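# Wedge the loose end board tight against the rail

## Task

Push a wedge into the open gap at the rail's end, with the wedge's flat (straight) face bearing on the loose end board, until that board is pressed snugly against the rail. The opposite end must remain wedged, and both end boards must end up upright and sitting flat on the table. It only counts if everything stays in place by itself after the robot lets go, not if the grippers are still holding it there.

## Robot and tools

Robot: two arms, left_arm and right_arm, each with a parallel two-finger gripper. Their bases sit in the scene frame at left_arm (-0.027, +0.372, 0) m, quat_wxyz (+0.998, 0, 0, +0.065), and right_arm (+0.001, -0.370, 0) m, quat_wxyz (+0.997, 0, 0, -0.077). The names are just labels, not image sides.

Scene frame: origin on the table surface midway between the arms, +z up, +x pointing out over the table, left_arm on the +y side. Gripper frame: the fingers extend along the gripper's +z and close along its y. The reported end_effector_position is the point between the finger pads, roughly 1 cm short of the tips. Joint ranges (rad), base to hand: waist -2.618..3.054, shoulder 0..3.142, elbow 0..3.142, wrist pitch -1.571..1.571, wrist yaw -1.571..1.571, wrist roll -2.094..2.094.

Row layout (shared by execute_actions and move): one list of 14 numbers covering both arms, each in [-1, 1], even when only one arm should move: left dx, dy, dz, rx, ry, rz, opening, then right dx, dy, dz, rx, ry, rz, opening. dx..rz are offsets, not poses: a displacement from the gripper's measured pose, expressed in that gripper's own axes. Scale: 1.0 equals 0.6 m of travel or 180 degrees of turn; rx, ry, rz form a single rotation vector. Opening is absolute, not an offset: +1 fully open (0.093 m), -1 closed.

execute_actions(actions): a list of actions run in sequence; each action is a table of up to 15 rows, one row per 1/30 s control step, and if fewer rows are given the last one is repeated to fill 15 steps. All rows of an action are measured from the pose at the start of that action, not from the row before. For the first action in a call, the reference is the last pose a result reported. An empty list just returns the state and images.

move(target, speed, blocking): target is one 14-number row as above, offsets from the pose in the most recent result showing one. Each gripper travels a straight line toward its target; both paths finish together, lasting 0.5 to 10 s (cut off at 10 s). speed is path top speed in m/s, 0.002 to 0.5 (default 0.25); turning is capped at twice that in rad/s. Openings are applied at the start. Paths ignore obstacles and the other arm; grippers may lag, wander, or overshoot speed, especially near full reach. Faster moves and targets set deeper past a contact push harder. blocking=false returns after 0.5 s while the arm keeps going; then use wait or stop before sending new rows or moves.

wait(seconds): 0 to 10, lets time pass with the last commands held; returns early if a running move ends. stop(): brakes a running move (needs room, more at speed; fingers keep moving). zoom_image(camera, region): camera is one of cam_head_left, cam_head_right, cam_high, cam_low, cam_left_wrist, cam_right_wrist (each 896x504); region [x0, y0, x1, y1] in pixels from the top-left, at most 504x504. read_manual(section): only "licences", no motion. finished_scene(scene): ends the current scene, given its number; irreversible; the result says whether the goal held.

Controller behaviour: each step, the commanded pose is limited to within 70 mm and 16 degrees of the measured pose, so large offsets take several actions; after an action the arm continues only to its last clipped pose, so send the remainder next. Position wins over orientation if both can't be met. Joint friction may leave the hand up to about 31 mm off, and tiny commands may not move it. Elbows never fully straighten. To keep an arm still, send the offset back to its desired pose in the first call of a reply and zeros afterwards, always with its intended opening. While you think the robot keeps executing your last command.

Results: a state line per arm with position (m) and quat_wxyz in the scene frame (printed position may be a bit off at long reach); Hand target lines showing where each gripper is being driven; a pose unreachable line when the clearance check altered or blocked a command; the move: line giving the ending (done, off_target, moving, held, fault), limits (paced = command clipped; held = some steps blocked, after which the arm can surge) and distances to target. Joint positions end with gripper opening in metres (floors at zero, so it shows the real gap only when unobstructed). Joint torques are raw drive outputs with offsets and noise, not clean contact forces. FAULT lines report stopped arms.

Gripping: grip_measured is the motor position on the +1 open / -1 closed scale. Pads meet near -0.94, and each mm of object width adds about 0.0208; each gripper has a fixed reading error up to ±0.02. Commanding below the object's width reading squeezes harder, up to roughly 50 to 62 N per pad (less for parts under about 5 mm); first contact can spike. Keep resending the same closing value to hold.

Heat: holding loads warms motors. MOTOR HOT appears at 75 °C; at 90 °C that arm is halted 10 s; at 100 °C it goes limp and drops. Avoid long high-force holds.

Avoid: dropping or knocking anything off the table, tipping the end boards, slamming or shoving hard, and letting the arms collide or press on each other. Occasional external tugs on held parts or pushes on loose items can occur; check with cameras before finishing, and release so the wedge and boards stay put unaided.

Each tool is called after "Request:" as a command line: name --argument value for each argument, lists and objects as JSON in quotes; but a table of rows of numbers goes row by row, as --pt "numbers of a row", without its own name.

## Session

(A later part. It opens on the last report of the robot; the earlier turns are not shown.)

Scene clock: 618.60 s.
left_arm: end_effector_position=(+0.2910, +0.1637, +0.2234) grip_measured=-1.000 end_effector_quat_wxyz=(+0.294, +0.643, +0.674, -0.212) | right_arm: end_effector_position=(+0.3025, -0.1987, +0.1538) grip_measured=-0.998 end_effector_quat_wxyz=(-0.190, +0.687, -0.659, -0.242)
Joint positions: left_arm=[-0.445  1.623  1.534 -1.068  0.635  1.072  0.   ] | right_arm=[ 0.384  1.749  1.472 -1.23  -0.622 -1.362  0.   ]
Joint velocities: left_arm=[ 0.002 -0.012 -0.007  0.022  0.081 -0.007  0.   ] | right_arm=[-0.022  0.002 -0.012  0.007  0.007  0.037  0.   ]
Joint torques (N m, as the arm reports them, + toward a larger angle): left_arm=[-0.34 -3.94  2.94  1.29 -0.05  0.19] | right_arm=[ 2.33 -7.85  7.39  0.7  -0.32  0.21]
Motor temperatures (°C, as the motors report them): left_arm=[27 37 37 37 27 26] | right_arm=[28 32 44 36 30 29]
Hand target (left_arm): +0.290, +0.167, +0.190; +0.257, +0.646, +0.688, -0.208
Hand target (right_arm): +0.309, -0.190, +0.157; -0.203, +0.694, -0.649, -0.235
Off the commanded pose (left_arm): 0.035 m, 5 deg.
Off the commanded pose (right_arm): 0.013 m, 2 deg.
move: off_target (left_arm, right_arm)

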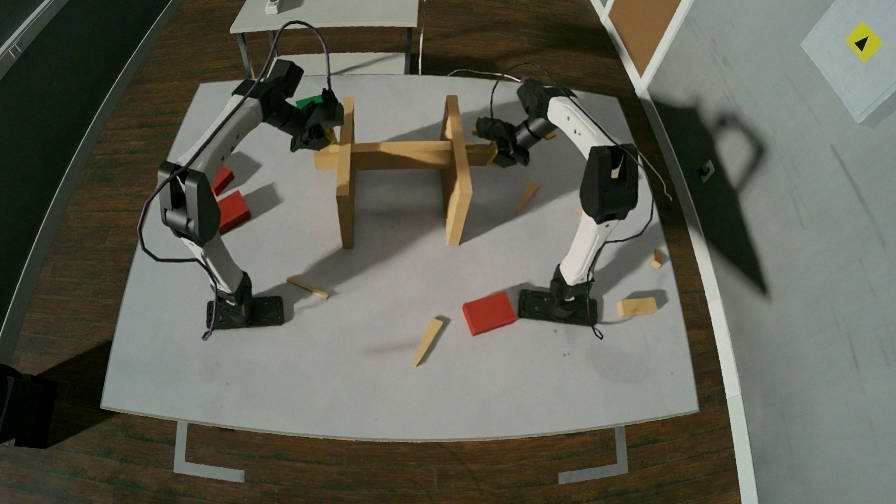

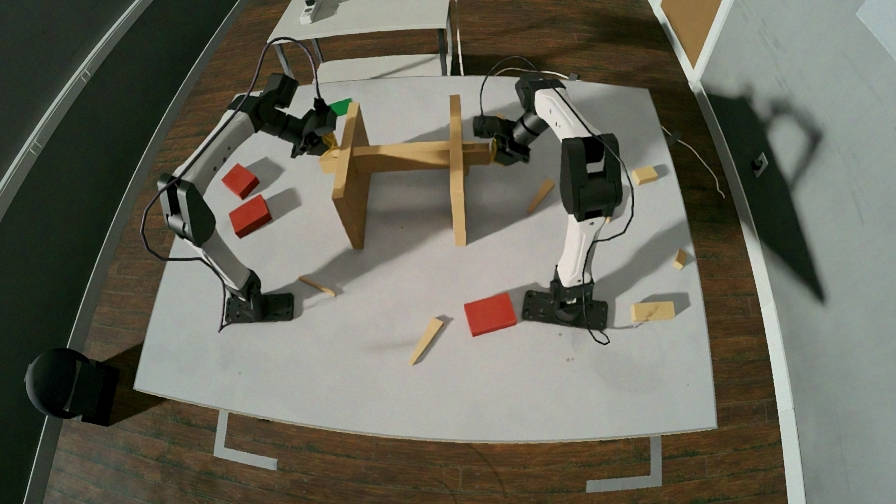

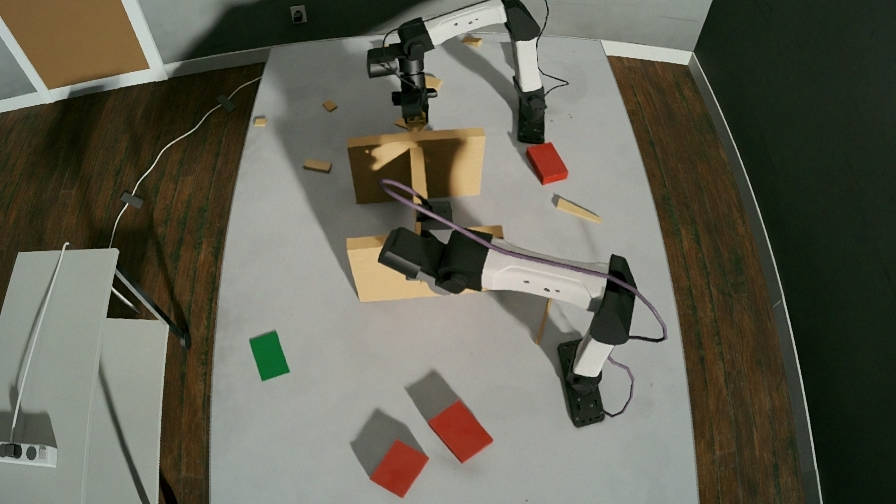

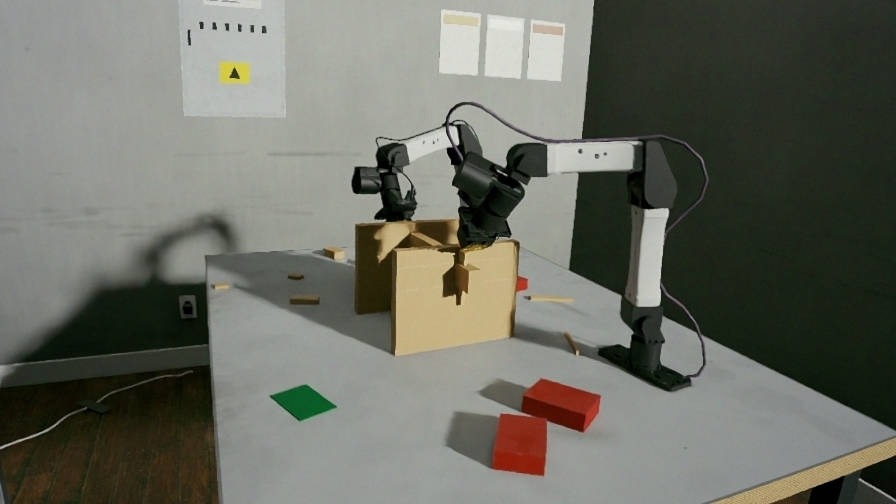

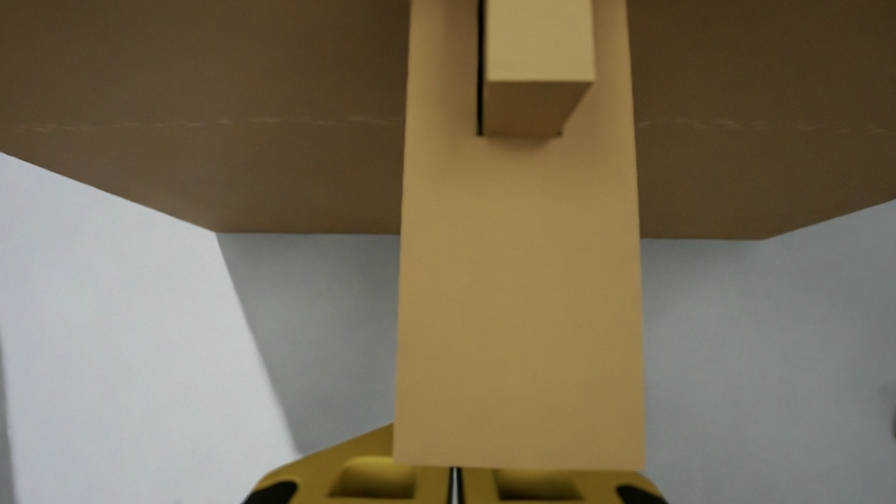

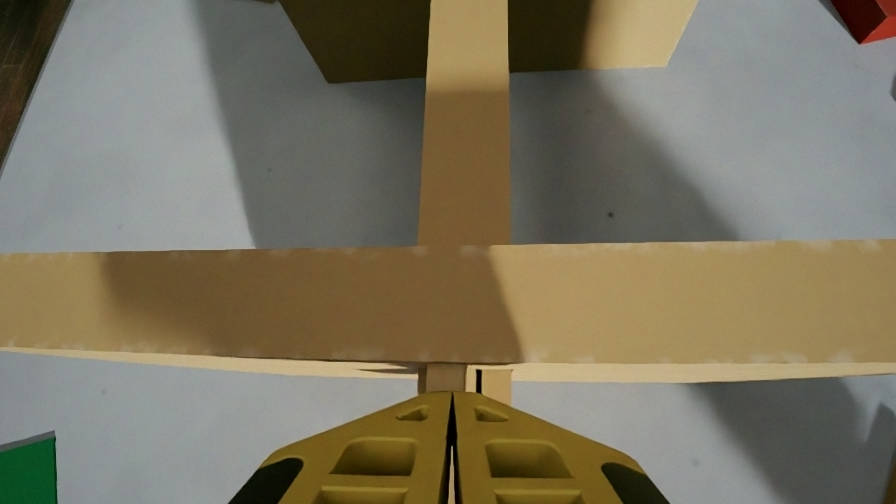

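Request:
move --target '[0.0229, -0.0016, 0.0129, 0, 0.02, 0, -1, -0.0358, -0.0073, 0.0210, 0, 0, 0, -1]' --speed 0.012

Request:
zoom_image --camera "cam_head_right" --region '[300, 80, 530, 260]'

Scene clock: 634.93 s.
left_arm: end_effector_position=(+0.2941, +0.1712, +0.2198) grip_measured=-1.000 end_effector_quat_wxyz=(+0.286, +0.645, +0.683, -0.187) | right_arm: end_effector_position=(+0.3009, -0.1934, +0.1512) grip_measured=-0.998 end_effector_quat_wxyz=(-0.170, +0.679, -0.676, -0.228)
Joint positions: left_arm=[-0.444  1.618  1.535 -1.075  0.581  1.076  0.   ] | right_arm=[ 0.421  1.749  1.48  -1.224 -0.573 -1.285  0.   ]
Joint velocities: left_arm=[ 0.007 -0.002 -0.017  0.022  0.022  0.022  0.   ] | right_arm=[ 0.032  0.007 -0.002  0.022 -0.007  0.022  0.   ]
Joint torques (N m, as the arm reports them, + toward a larger angle): left_arm=[-0.45 -6.07  5.68  1.07  0.21  0.18] | right_arm=[ 3.61 -7.16  7.59  0.73 -0.67  0.19]
Motor temperatures (°C, as the motors report them): left_arm=[27 37 37 37 27 26] | right_arm=[28 33 44 36 30 29]
Hand target (left_arm): +0.291, +0.169, +0.209; +0.273, +0.650, +0.683, -0.191
Hand target (right_arm): +0.304, -0.175, +0.156; -0.189, +0.687, -0.658, -0.242
Off the commanded pose (left_arm): 0.012 m, 2 deg.
Off the commanded pose (right_arm): 0.021 m, 3 deg.
move: off_target (left_arm, right_arm)

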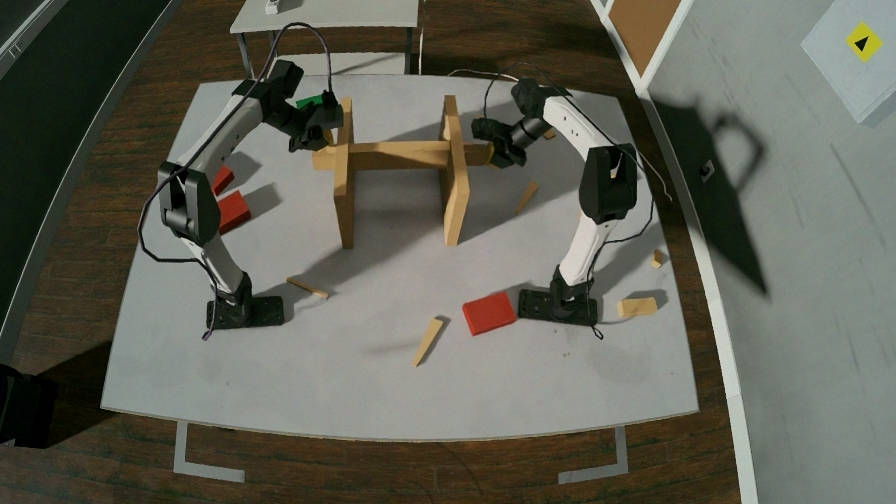

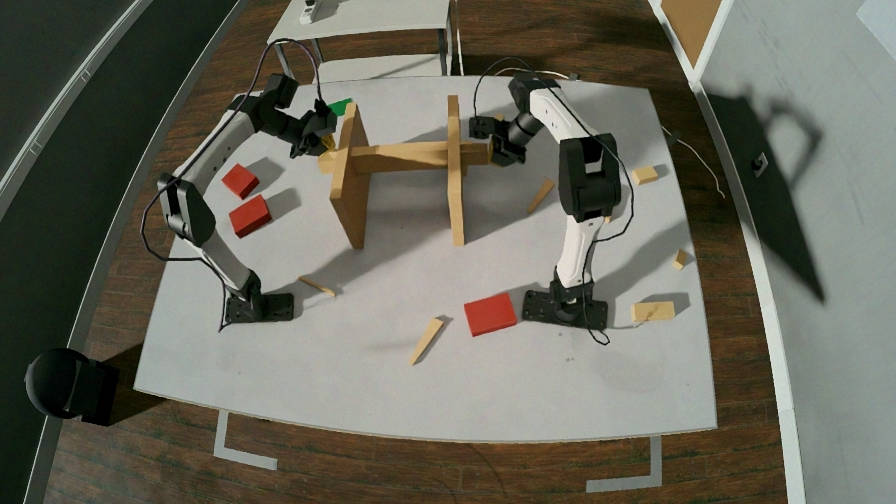

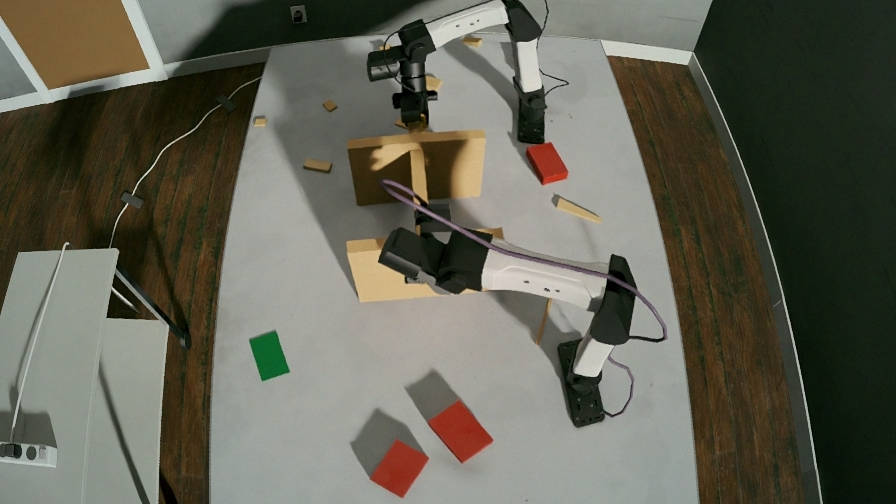

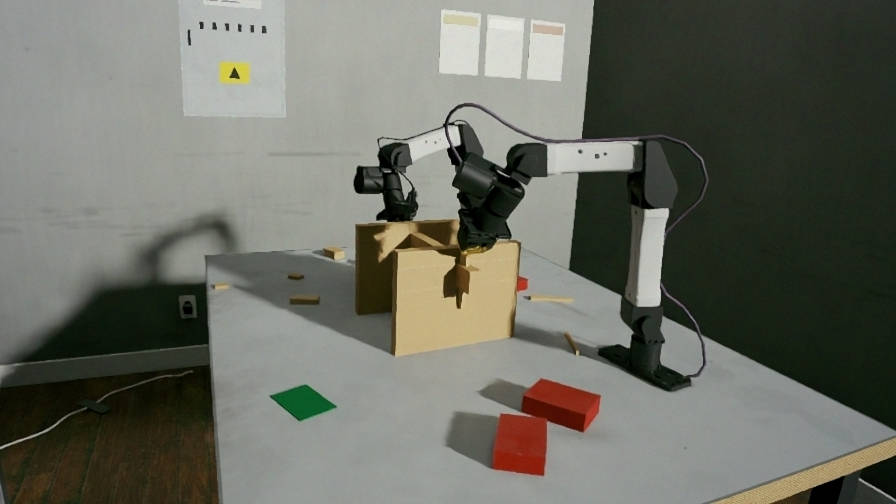

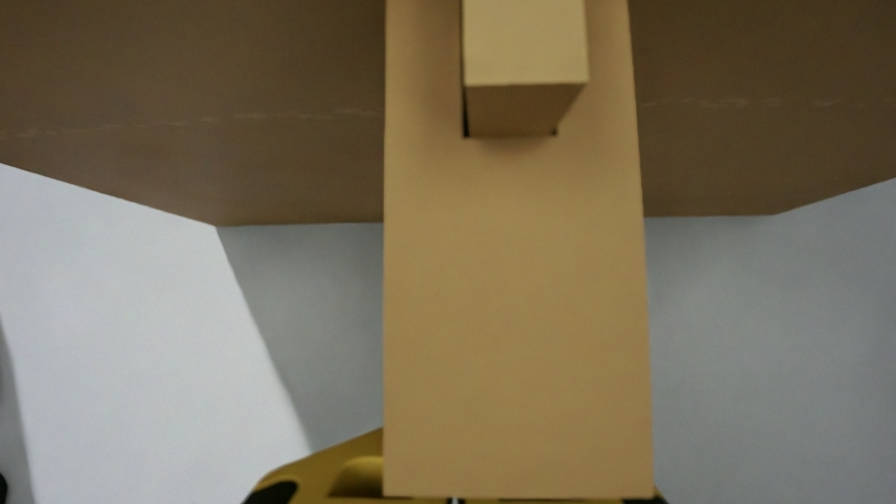

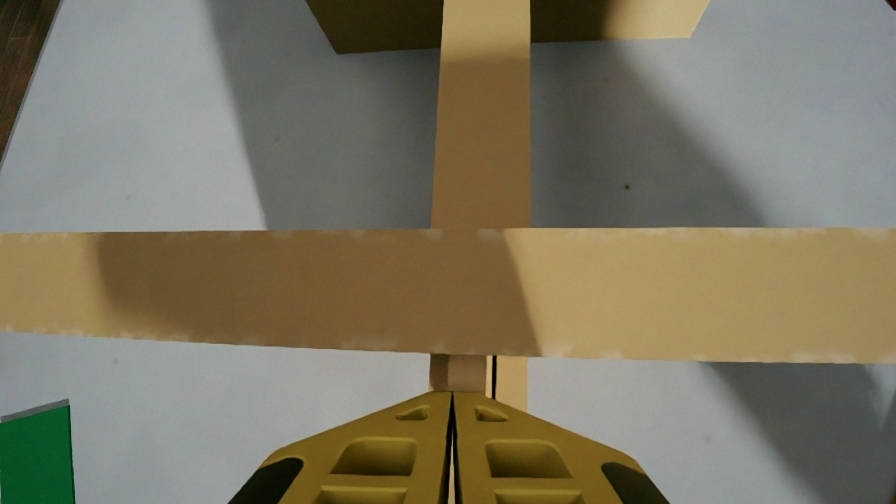

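Region (300, 80, 530, 260) of cam_head_right's 896x504 image, scaled by 2.191, with more detail than that image has; it fills the top 394 rows of this view, and the rest is white.

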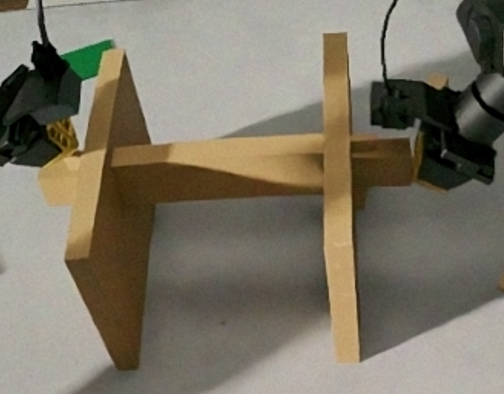

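Request:
move --target '[0.0343, -0.0103, 0.0462, 0, 0.01, 0, -1, 0, 0, 0, 0, 0, 0, -1]' --speed 0.015

Request:
zoom_image --camera "cam_head_right" --region '[300, 80, 530, 260]'

Request:
zoom_image --camera "cam_low" --region '[380, 200, 540, 360]'

Scene clock: 645.93 s.
left_arm: end_effector_position=(+0.2942, +0.1711, +0.2154) grip_measured=-1.000 end_effector_quat_wxyz=(+0.309, +0.647, +0.675, -0.176) | right_arm: end_effector_position=(+0.3009, -0.1941, +0.1508) grip_measured=-0.998 end_effector_quat_wxyz=(-0.169, +0.679, -0.677, -0.227)
Joint positions: left_arm=[-0.444  1.574  1.451 -0.981  0.581  1.074  0.   ] | right_arm=[ 0.421  1.749  1.48  -1.225 -0.569 -1.285  0.   ]
Joint velocities: left_arm=[ 0.007 -0.002  0.017 -0.037  0.007 -0.007  0.   ] | right_arm=[ 0.007  0.007 -0.017 -0.051  0.022 -0.051  0.   ]
Joint torques (N m, as the arm reports them, + toward a larger angle): left_arm=[-1.05 -4.05  3.41  1.38  0.    0.  ] | right_arm=[ 0.47 -8.46  6.01  0.5  -0.27  0.13]
Motor temperatures (°C, as the motors report them): left_arm=[27 38 37 37 27 26] | right_arm=[28 33 44 36 30 29]
Hand target (left_arm): +0.291, +0.170, +0.186; +0.275, +0.649, +0.688, -0.177
Hand target (right_arm): +0.301, -0.193, +0.151; -0.170, +0.680, -0.676, -0.228
Off the commanded pose (left_arm): 0.031 m, 4 deg.
Off the commanded pose (right_arm): 0.001 m, 0 deg.
move: off_target (left_arm)

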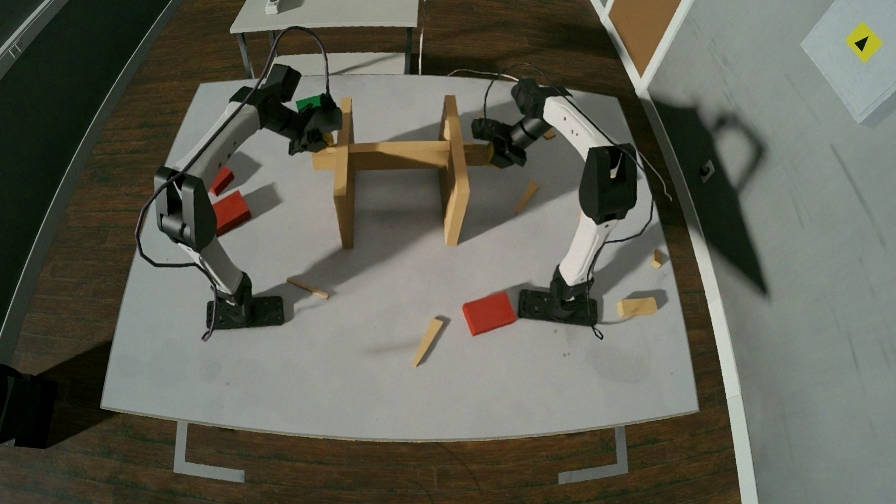

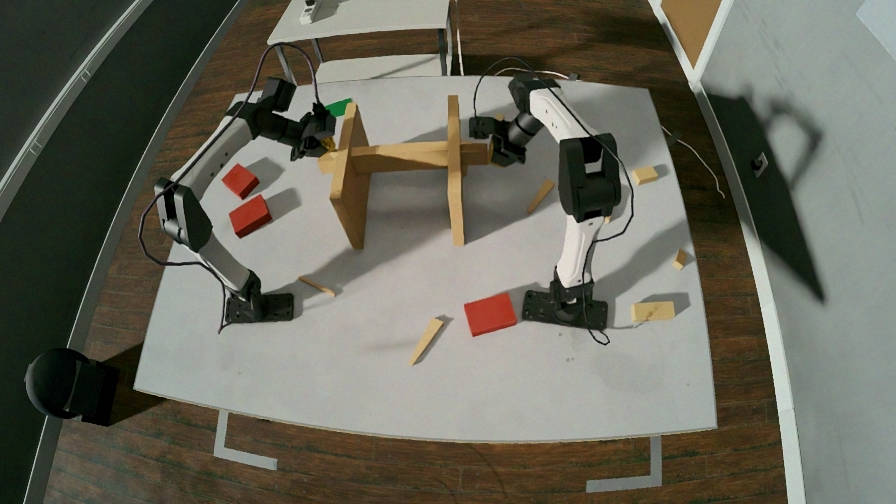

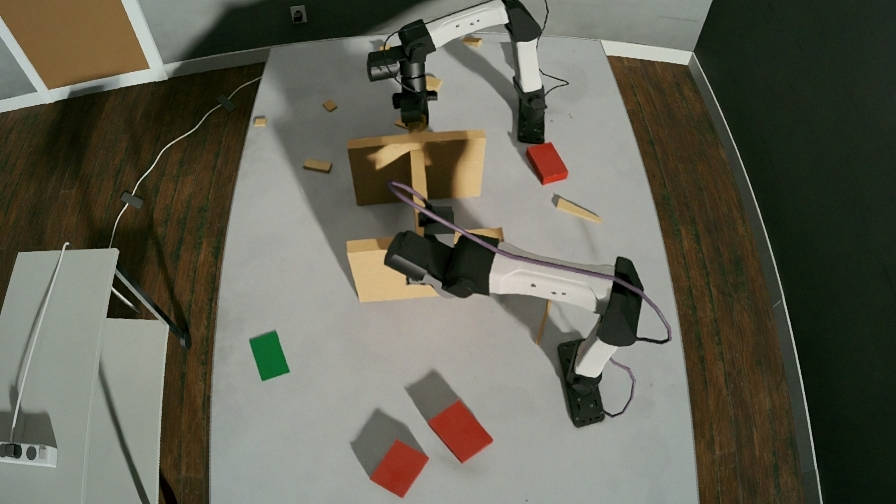

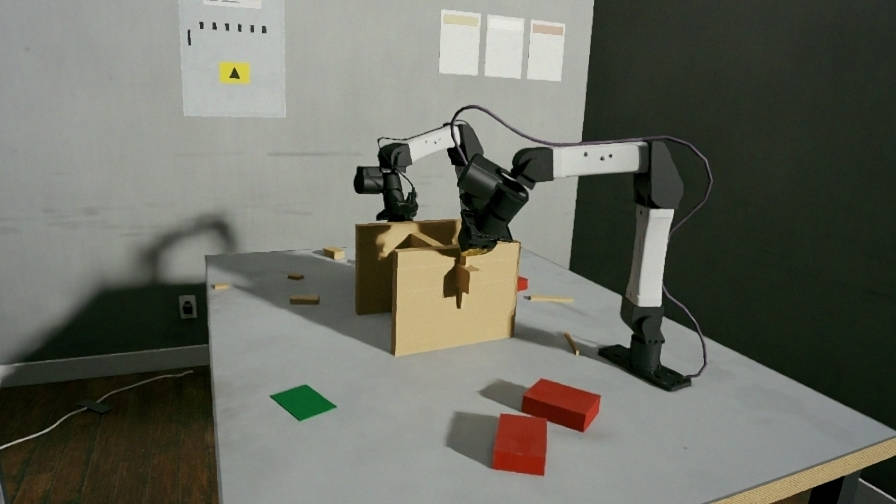

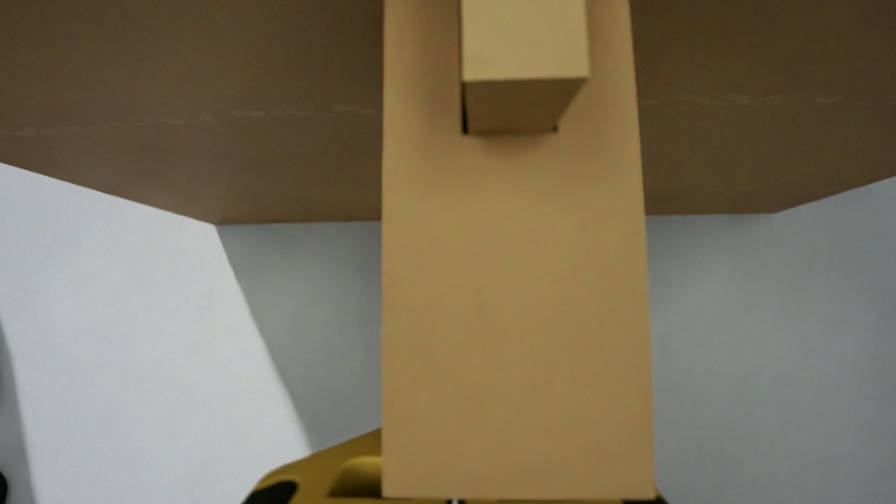

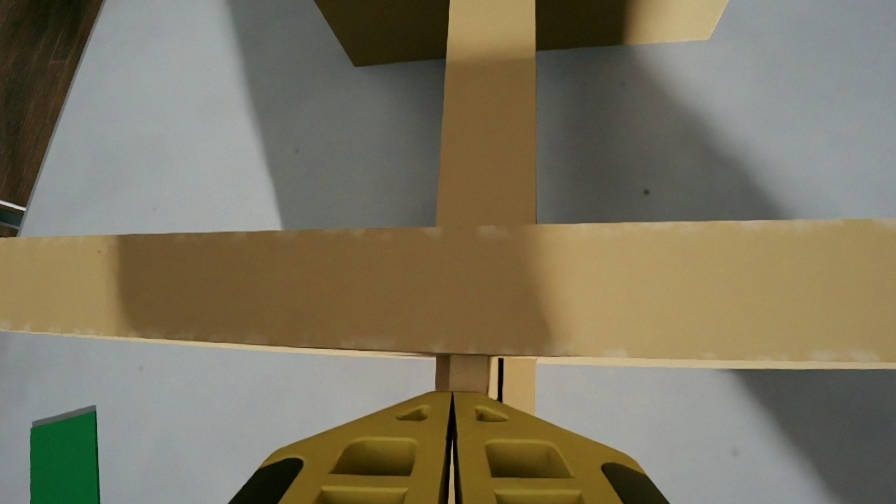

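Region (300, 80, 530, 260) of cam_head_right's 896x504 image, scaled by 2.191, with more detail than that image has; it fills the top 394 rows of this view, and the rest is white.

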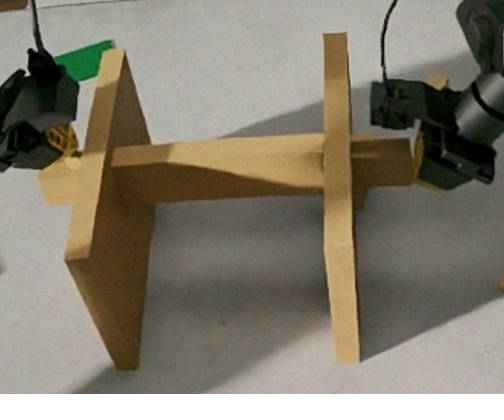

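Region (380, 200, 540, 360) of cam_low's 896x504 image, scaled by 3.150, with more detail than that image has.

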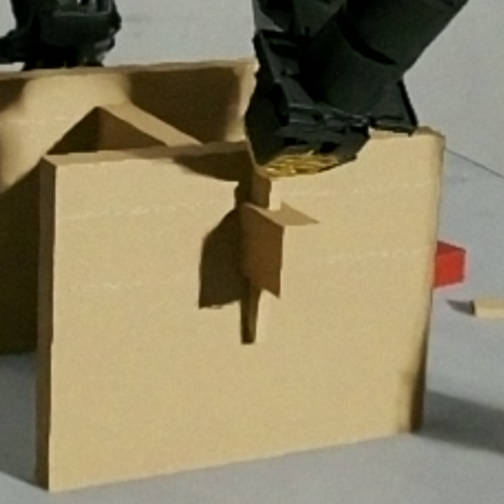

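Request:
move --target '[0.036, -0.008, 0.064, 0, 0.015, 0, -1, 0.045, 0.004, -0.03, 0, 0, 0, -1]' --speed 0.02

Request:
zoom_image --camera "cam_head_right" --region '[300, 80, 530, 260]'

Request:
zoom_image --camera "cam_low" --region '[380, 200, 540, 360]'

Scene clock: 661.80 s.
left_arm: end_effector_position=(+0.2944, +0.1708, +0.2144) grip_measured=-1.000 end_effector_quat_wxyz=(+0.332, +0.644, +0.669, -0.168) | right_arm: end_effector_position=(+0.3052, -0.2223, +0.1503) grip_measured=-0.998 end_effector_quat_wxyz=(-0.172, +0.682, -0.675, -0.222)
Joint positions: left_arm=[-0.443  1.532  1.383 -0.899  0.584  1.06   0.   ] | right_arm=[ 0.335  1.749  1.48  -1.27  -0.569 -1.391  0.   ]
Joint velocities: left_arm=[-0.002  0.007  0.002  0.007 -0.051  0.095  0.   ] | right_arm=[ 0.007 -0.012 -0.012 -0.007  0.066 -0.037  0.   ]
Joint torques (N m, as the arm reports them, + toward a larger angle): left_arm=[-2.27 -1.99  2.59  1.79 -0.2  -0.02] | right_arm=[-0.66 -9.4   5.03  0.29 -0.31  0.06]
Motor temperatures (°C, as the motors report them): left_arm=[27 37 36 38 27 26] | right_arm=[28 34 44 35 30 29]
Hand target (left_arm): +0.294, +0.165, +0.174; +0.292, +0.652, +0.681, -0.161
Hand target (right_arm): +0.300, -0.226, +0.152; -0.170, +0.679, -0.677, -0.227
Off the commanded pose (left_arm): 0.043 m, 5 deg.
Off the commanded pose (right_arm): 0.007 m, 1 deg.
move: off_target (left_arm)

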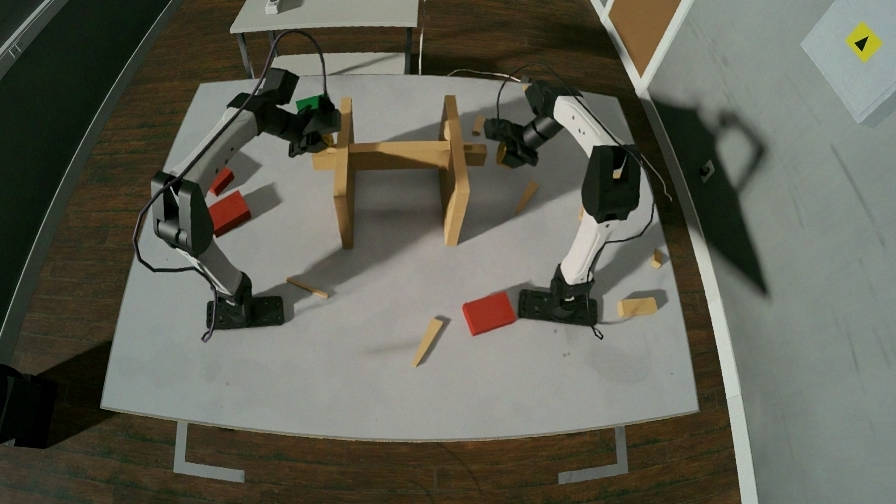

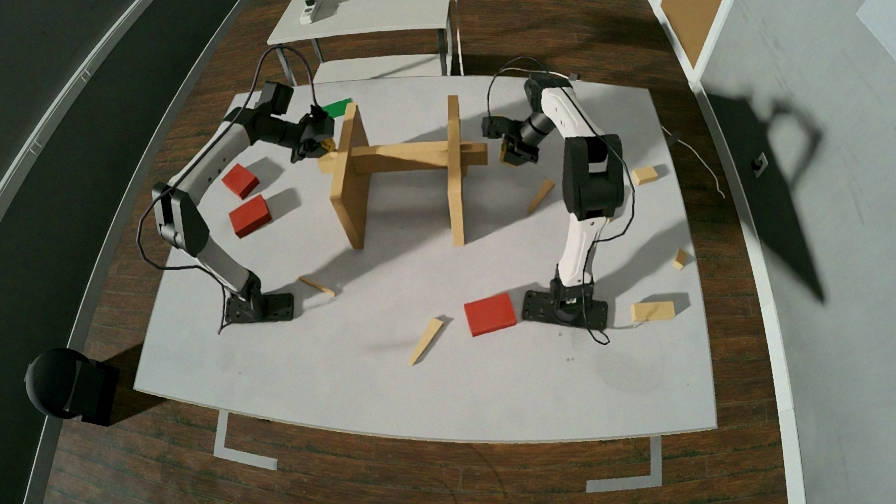

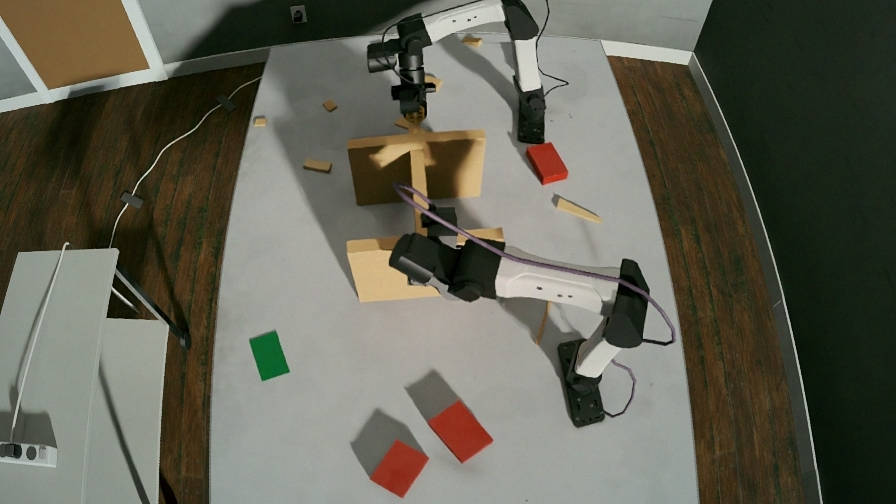

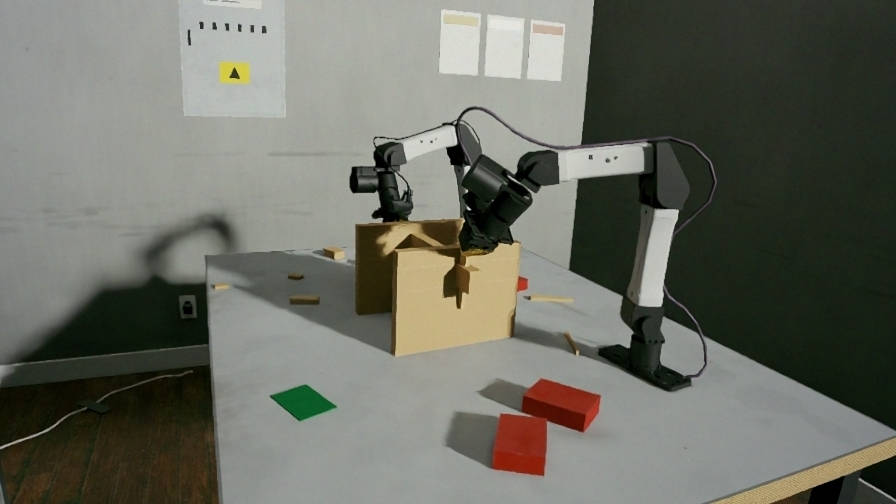

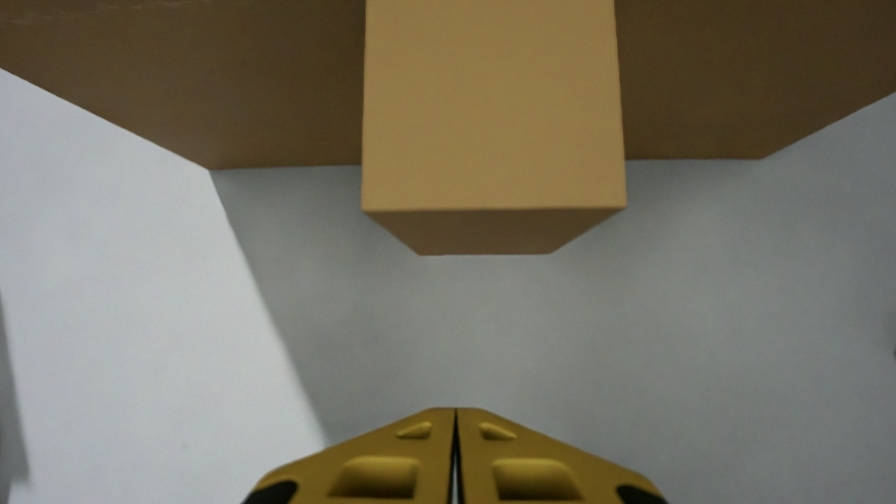

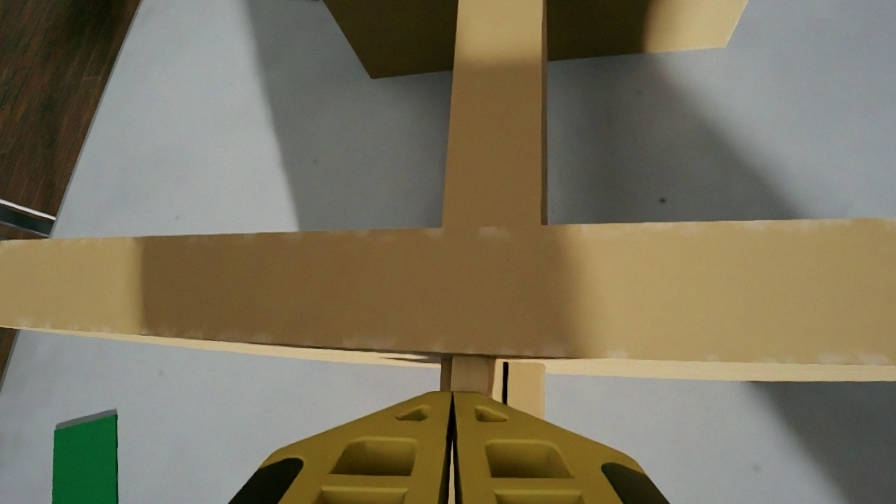

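Region (300, 80, 530, 260) of cam_head_right's 896x504 image, scaled by 2.191, with more detail than that image has; it fills the top 394 rows of this view, and the rest is white.

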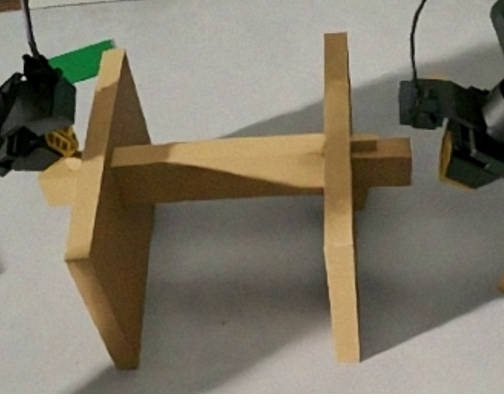

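Region (380, 200, 540, 360) of cam_low's 896x504 image, scaled by 3.150, with more detail than that image has.

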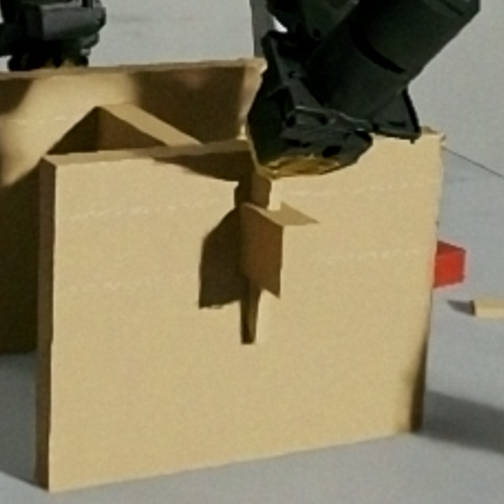

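Request:
zoom_image --camera "cam_head_right" --region '[330, 125, 390, 185]'

Request:
zoom_image --camera "cam_head_left" --region '[420, 125, 480, 185]'

Request:
zoom_image --camera "cam_head_left" --region '[320, 180, 380, 260]'

Region (330, 125, 390, 185) of cam_head_right's 896x504 image, scaled by 8.400, with more detail than that image has.

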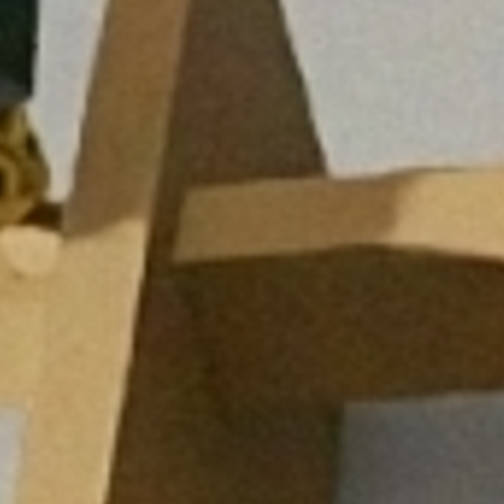

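Region (420, 125, 480, 185) of cam_head_left's 896x504 image, scaled by 8.400, with more detail than that image has.

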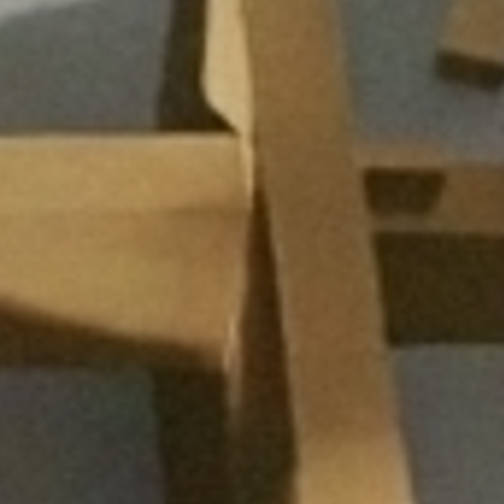

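Region (320, 180, 380, 260) of cam_head_left's 896x504 image, scaled by 6.300, with more detail than that image has; it fills the left 378 columns of this view, and the rest is white.

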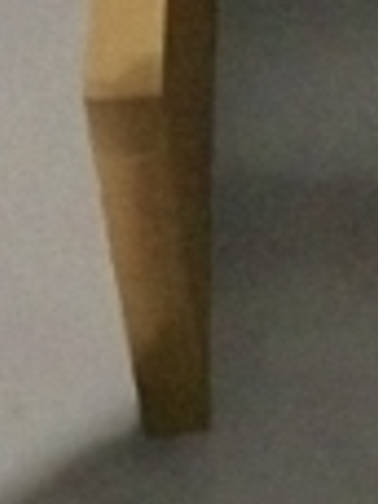

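Request:
move --target '[0.068, -0.020, 0.078, 0, 0.03, 0, -1, 0, 0, 0, 0, 0, 0, -1]' --speed 0.04

Request:
zoom_image --camera "cam_low" --region '[380, 200, 540, 360]'

Scene clock: 700.03 s.
left_arm: end_effector_position=(+0.2962, +0.1687, +0.2131) grip_measured=-1.000 end_effector_quat_wxyz=(+0.373, +0.647, +0.649, -0.147) | right_arm: end_effector_position=(+0.3050, -0.2223, +0.1502) grip_measured=-0.998 end_effector_quat_wxyz=(-0.172, +0.683, -0.674, -0.222)
Joint positions: left_arm=[-0.448  1.47   1.275 -0.751  0.58   1.059  0.   ] | right_arm=[ 0.335  1.749  1.48  -1.272 -0.569 -1.393  0.   ]
Joint velocities: left_arm=[ 0.007 -0.007 -0.012  0.051 -0.051  0.051  0.   ] | right_arm=[ 0.002 -0.002 -0.007  0.007  0.007 -0.022  0.   ]
Joint torques (N m, as the arm reports them, + toward a larger angle): left_arm=[-1.75 -0.18  1.8   1.42 -0.46  0.08] | right_arm=[ 0.42 -8.38  5.91  0.42 -0.23  0.17]
Motor temperatures (°C, as the motors report them): left_arm=[27 35 35 40 27 26] | right_arm=[28 37 42 35 30 29]
Hand target (left_arm): +0.290, +0.173, +0.155; +0.298, +0.654, +0.681, -0.138
Hand target (right_arm): +0.305, -0.222, +0.150; -0.172, +0.682, -0.675, -0.222
Off the commanded pose (left_arm): 0.062 m, 9 deg.
Off the commanded pose (right_arm): 0.000 m, 0 deg.
move: off_target (left_arm)

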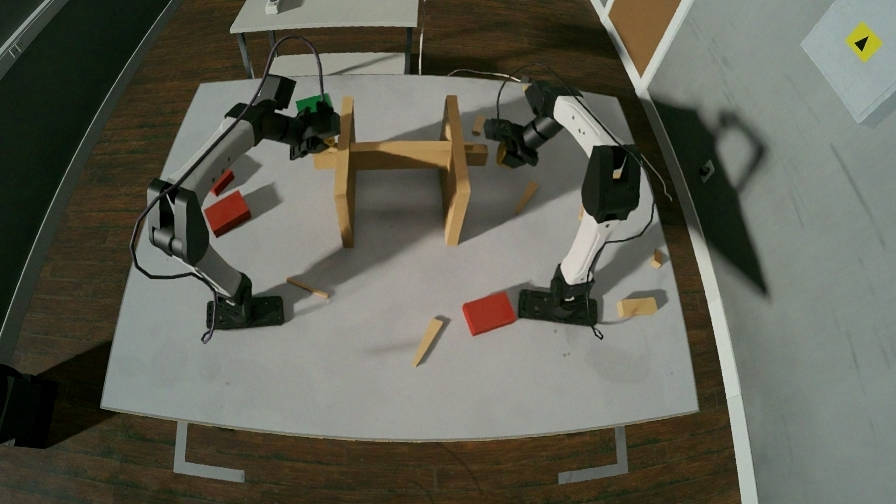

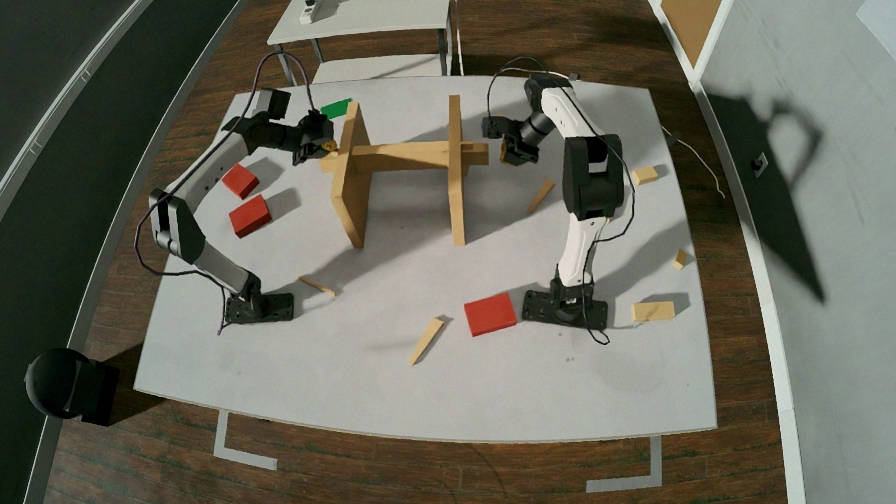

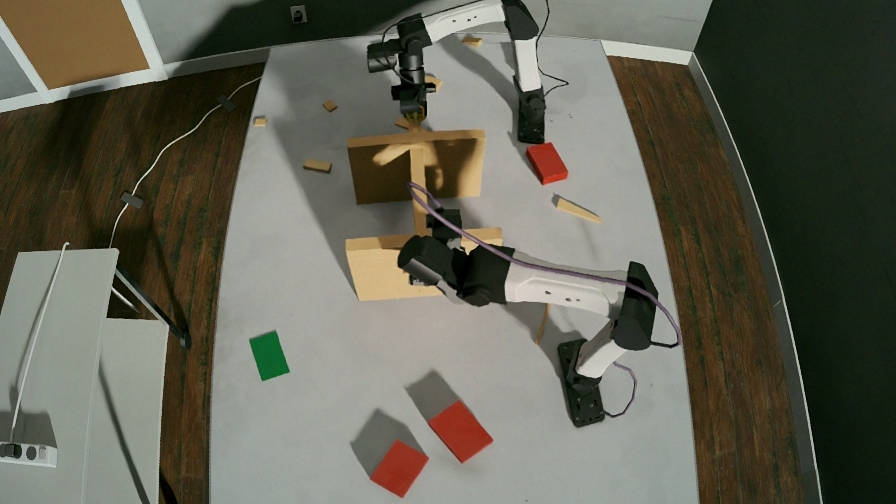

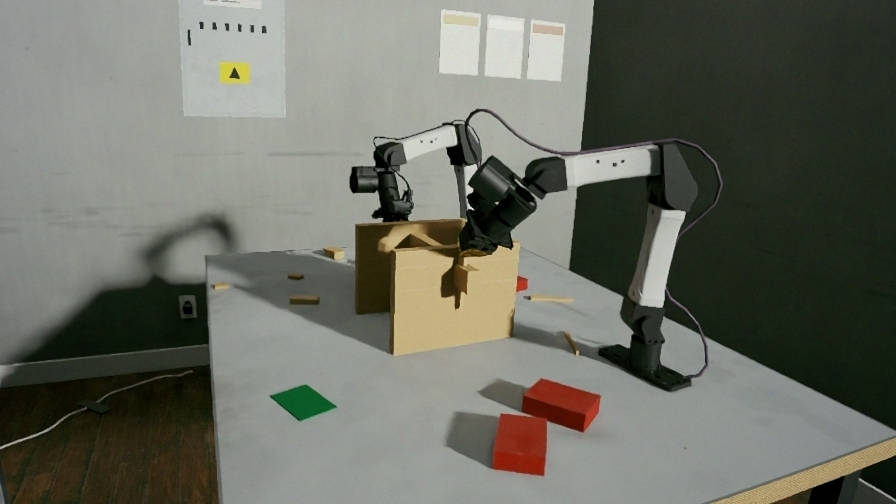

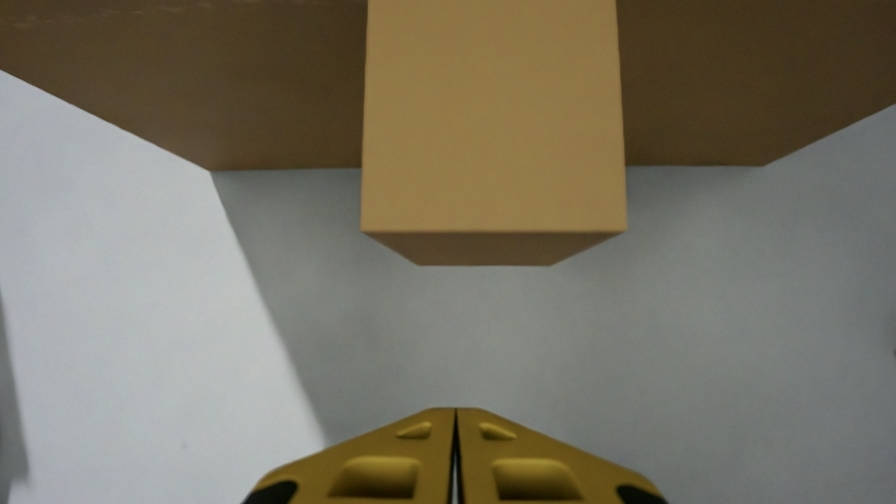

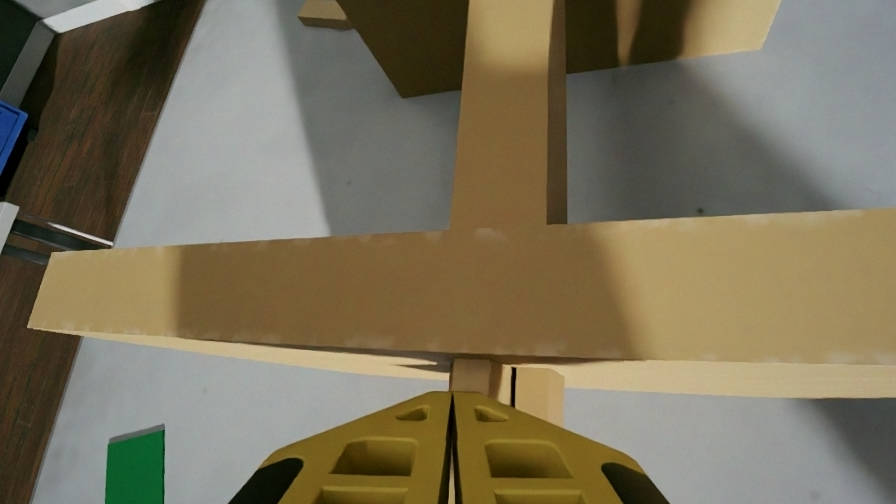

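Region (380, 200, 540, 360) of cam_low's 896x504 image, scaled by 3.150, with more detail than that image has.

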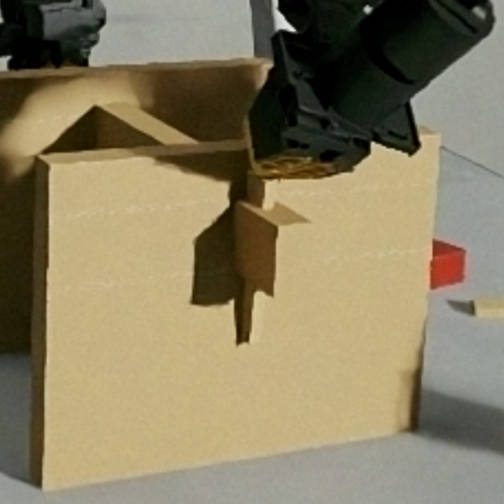

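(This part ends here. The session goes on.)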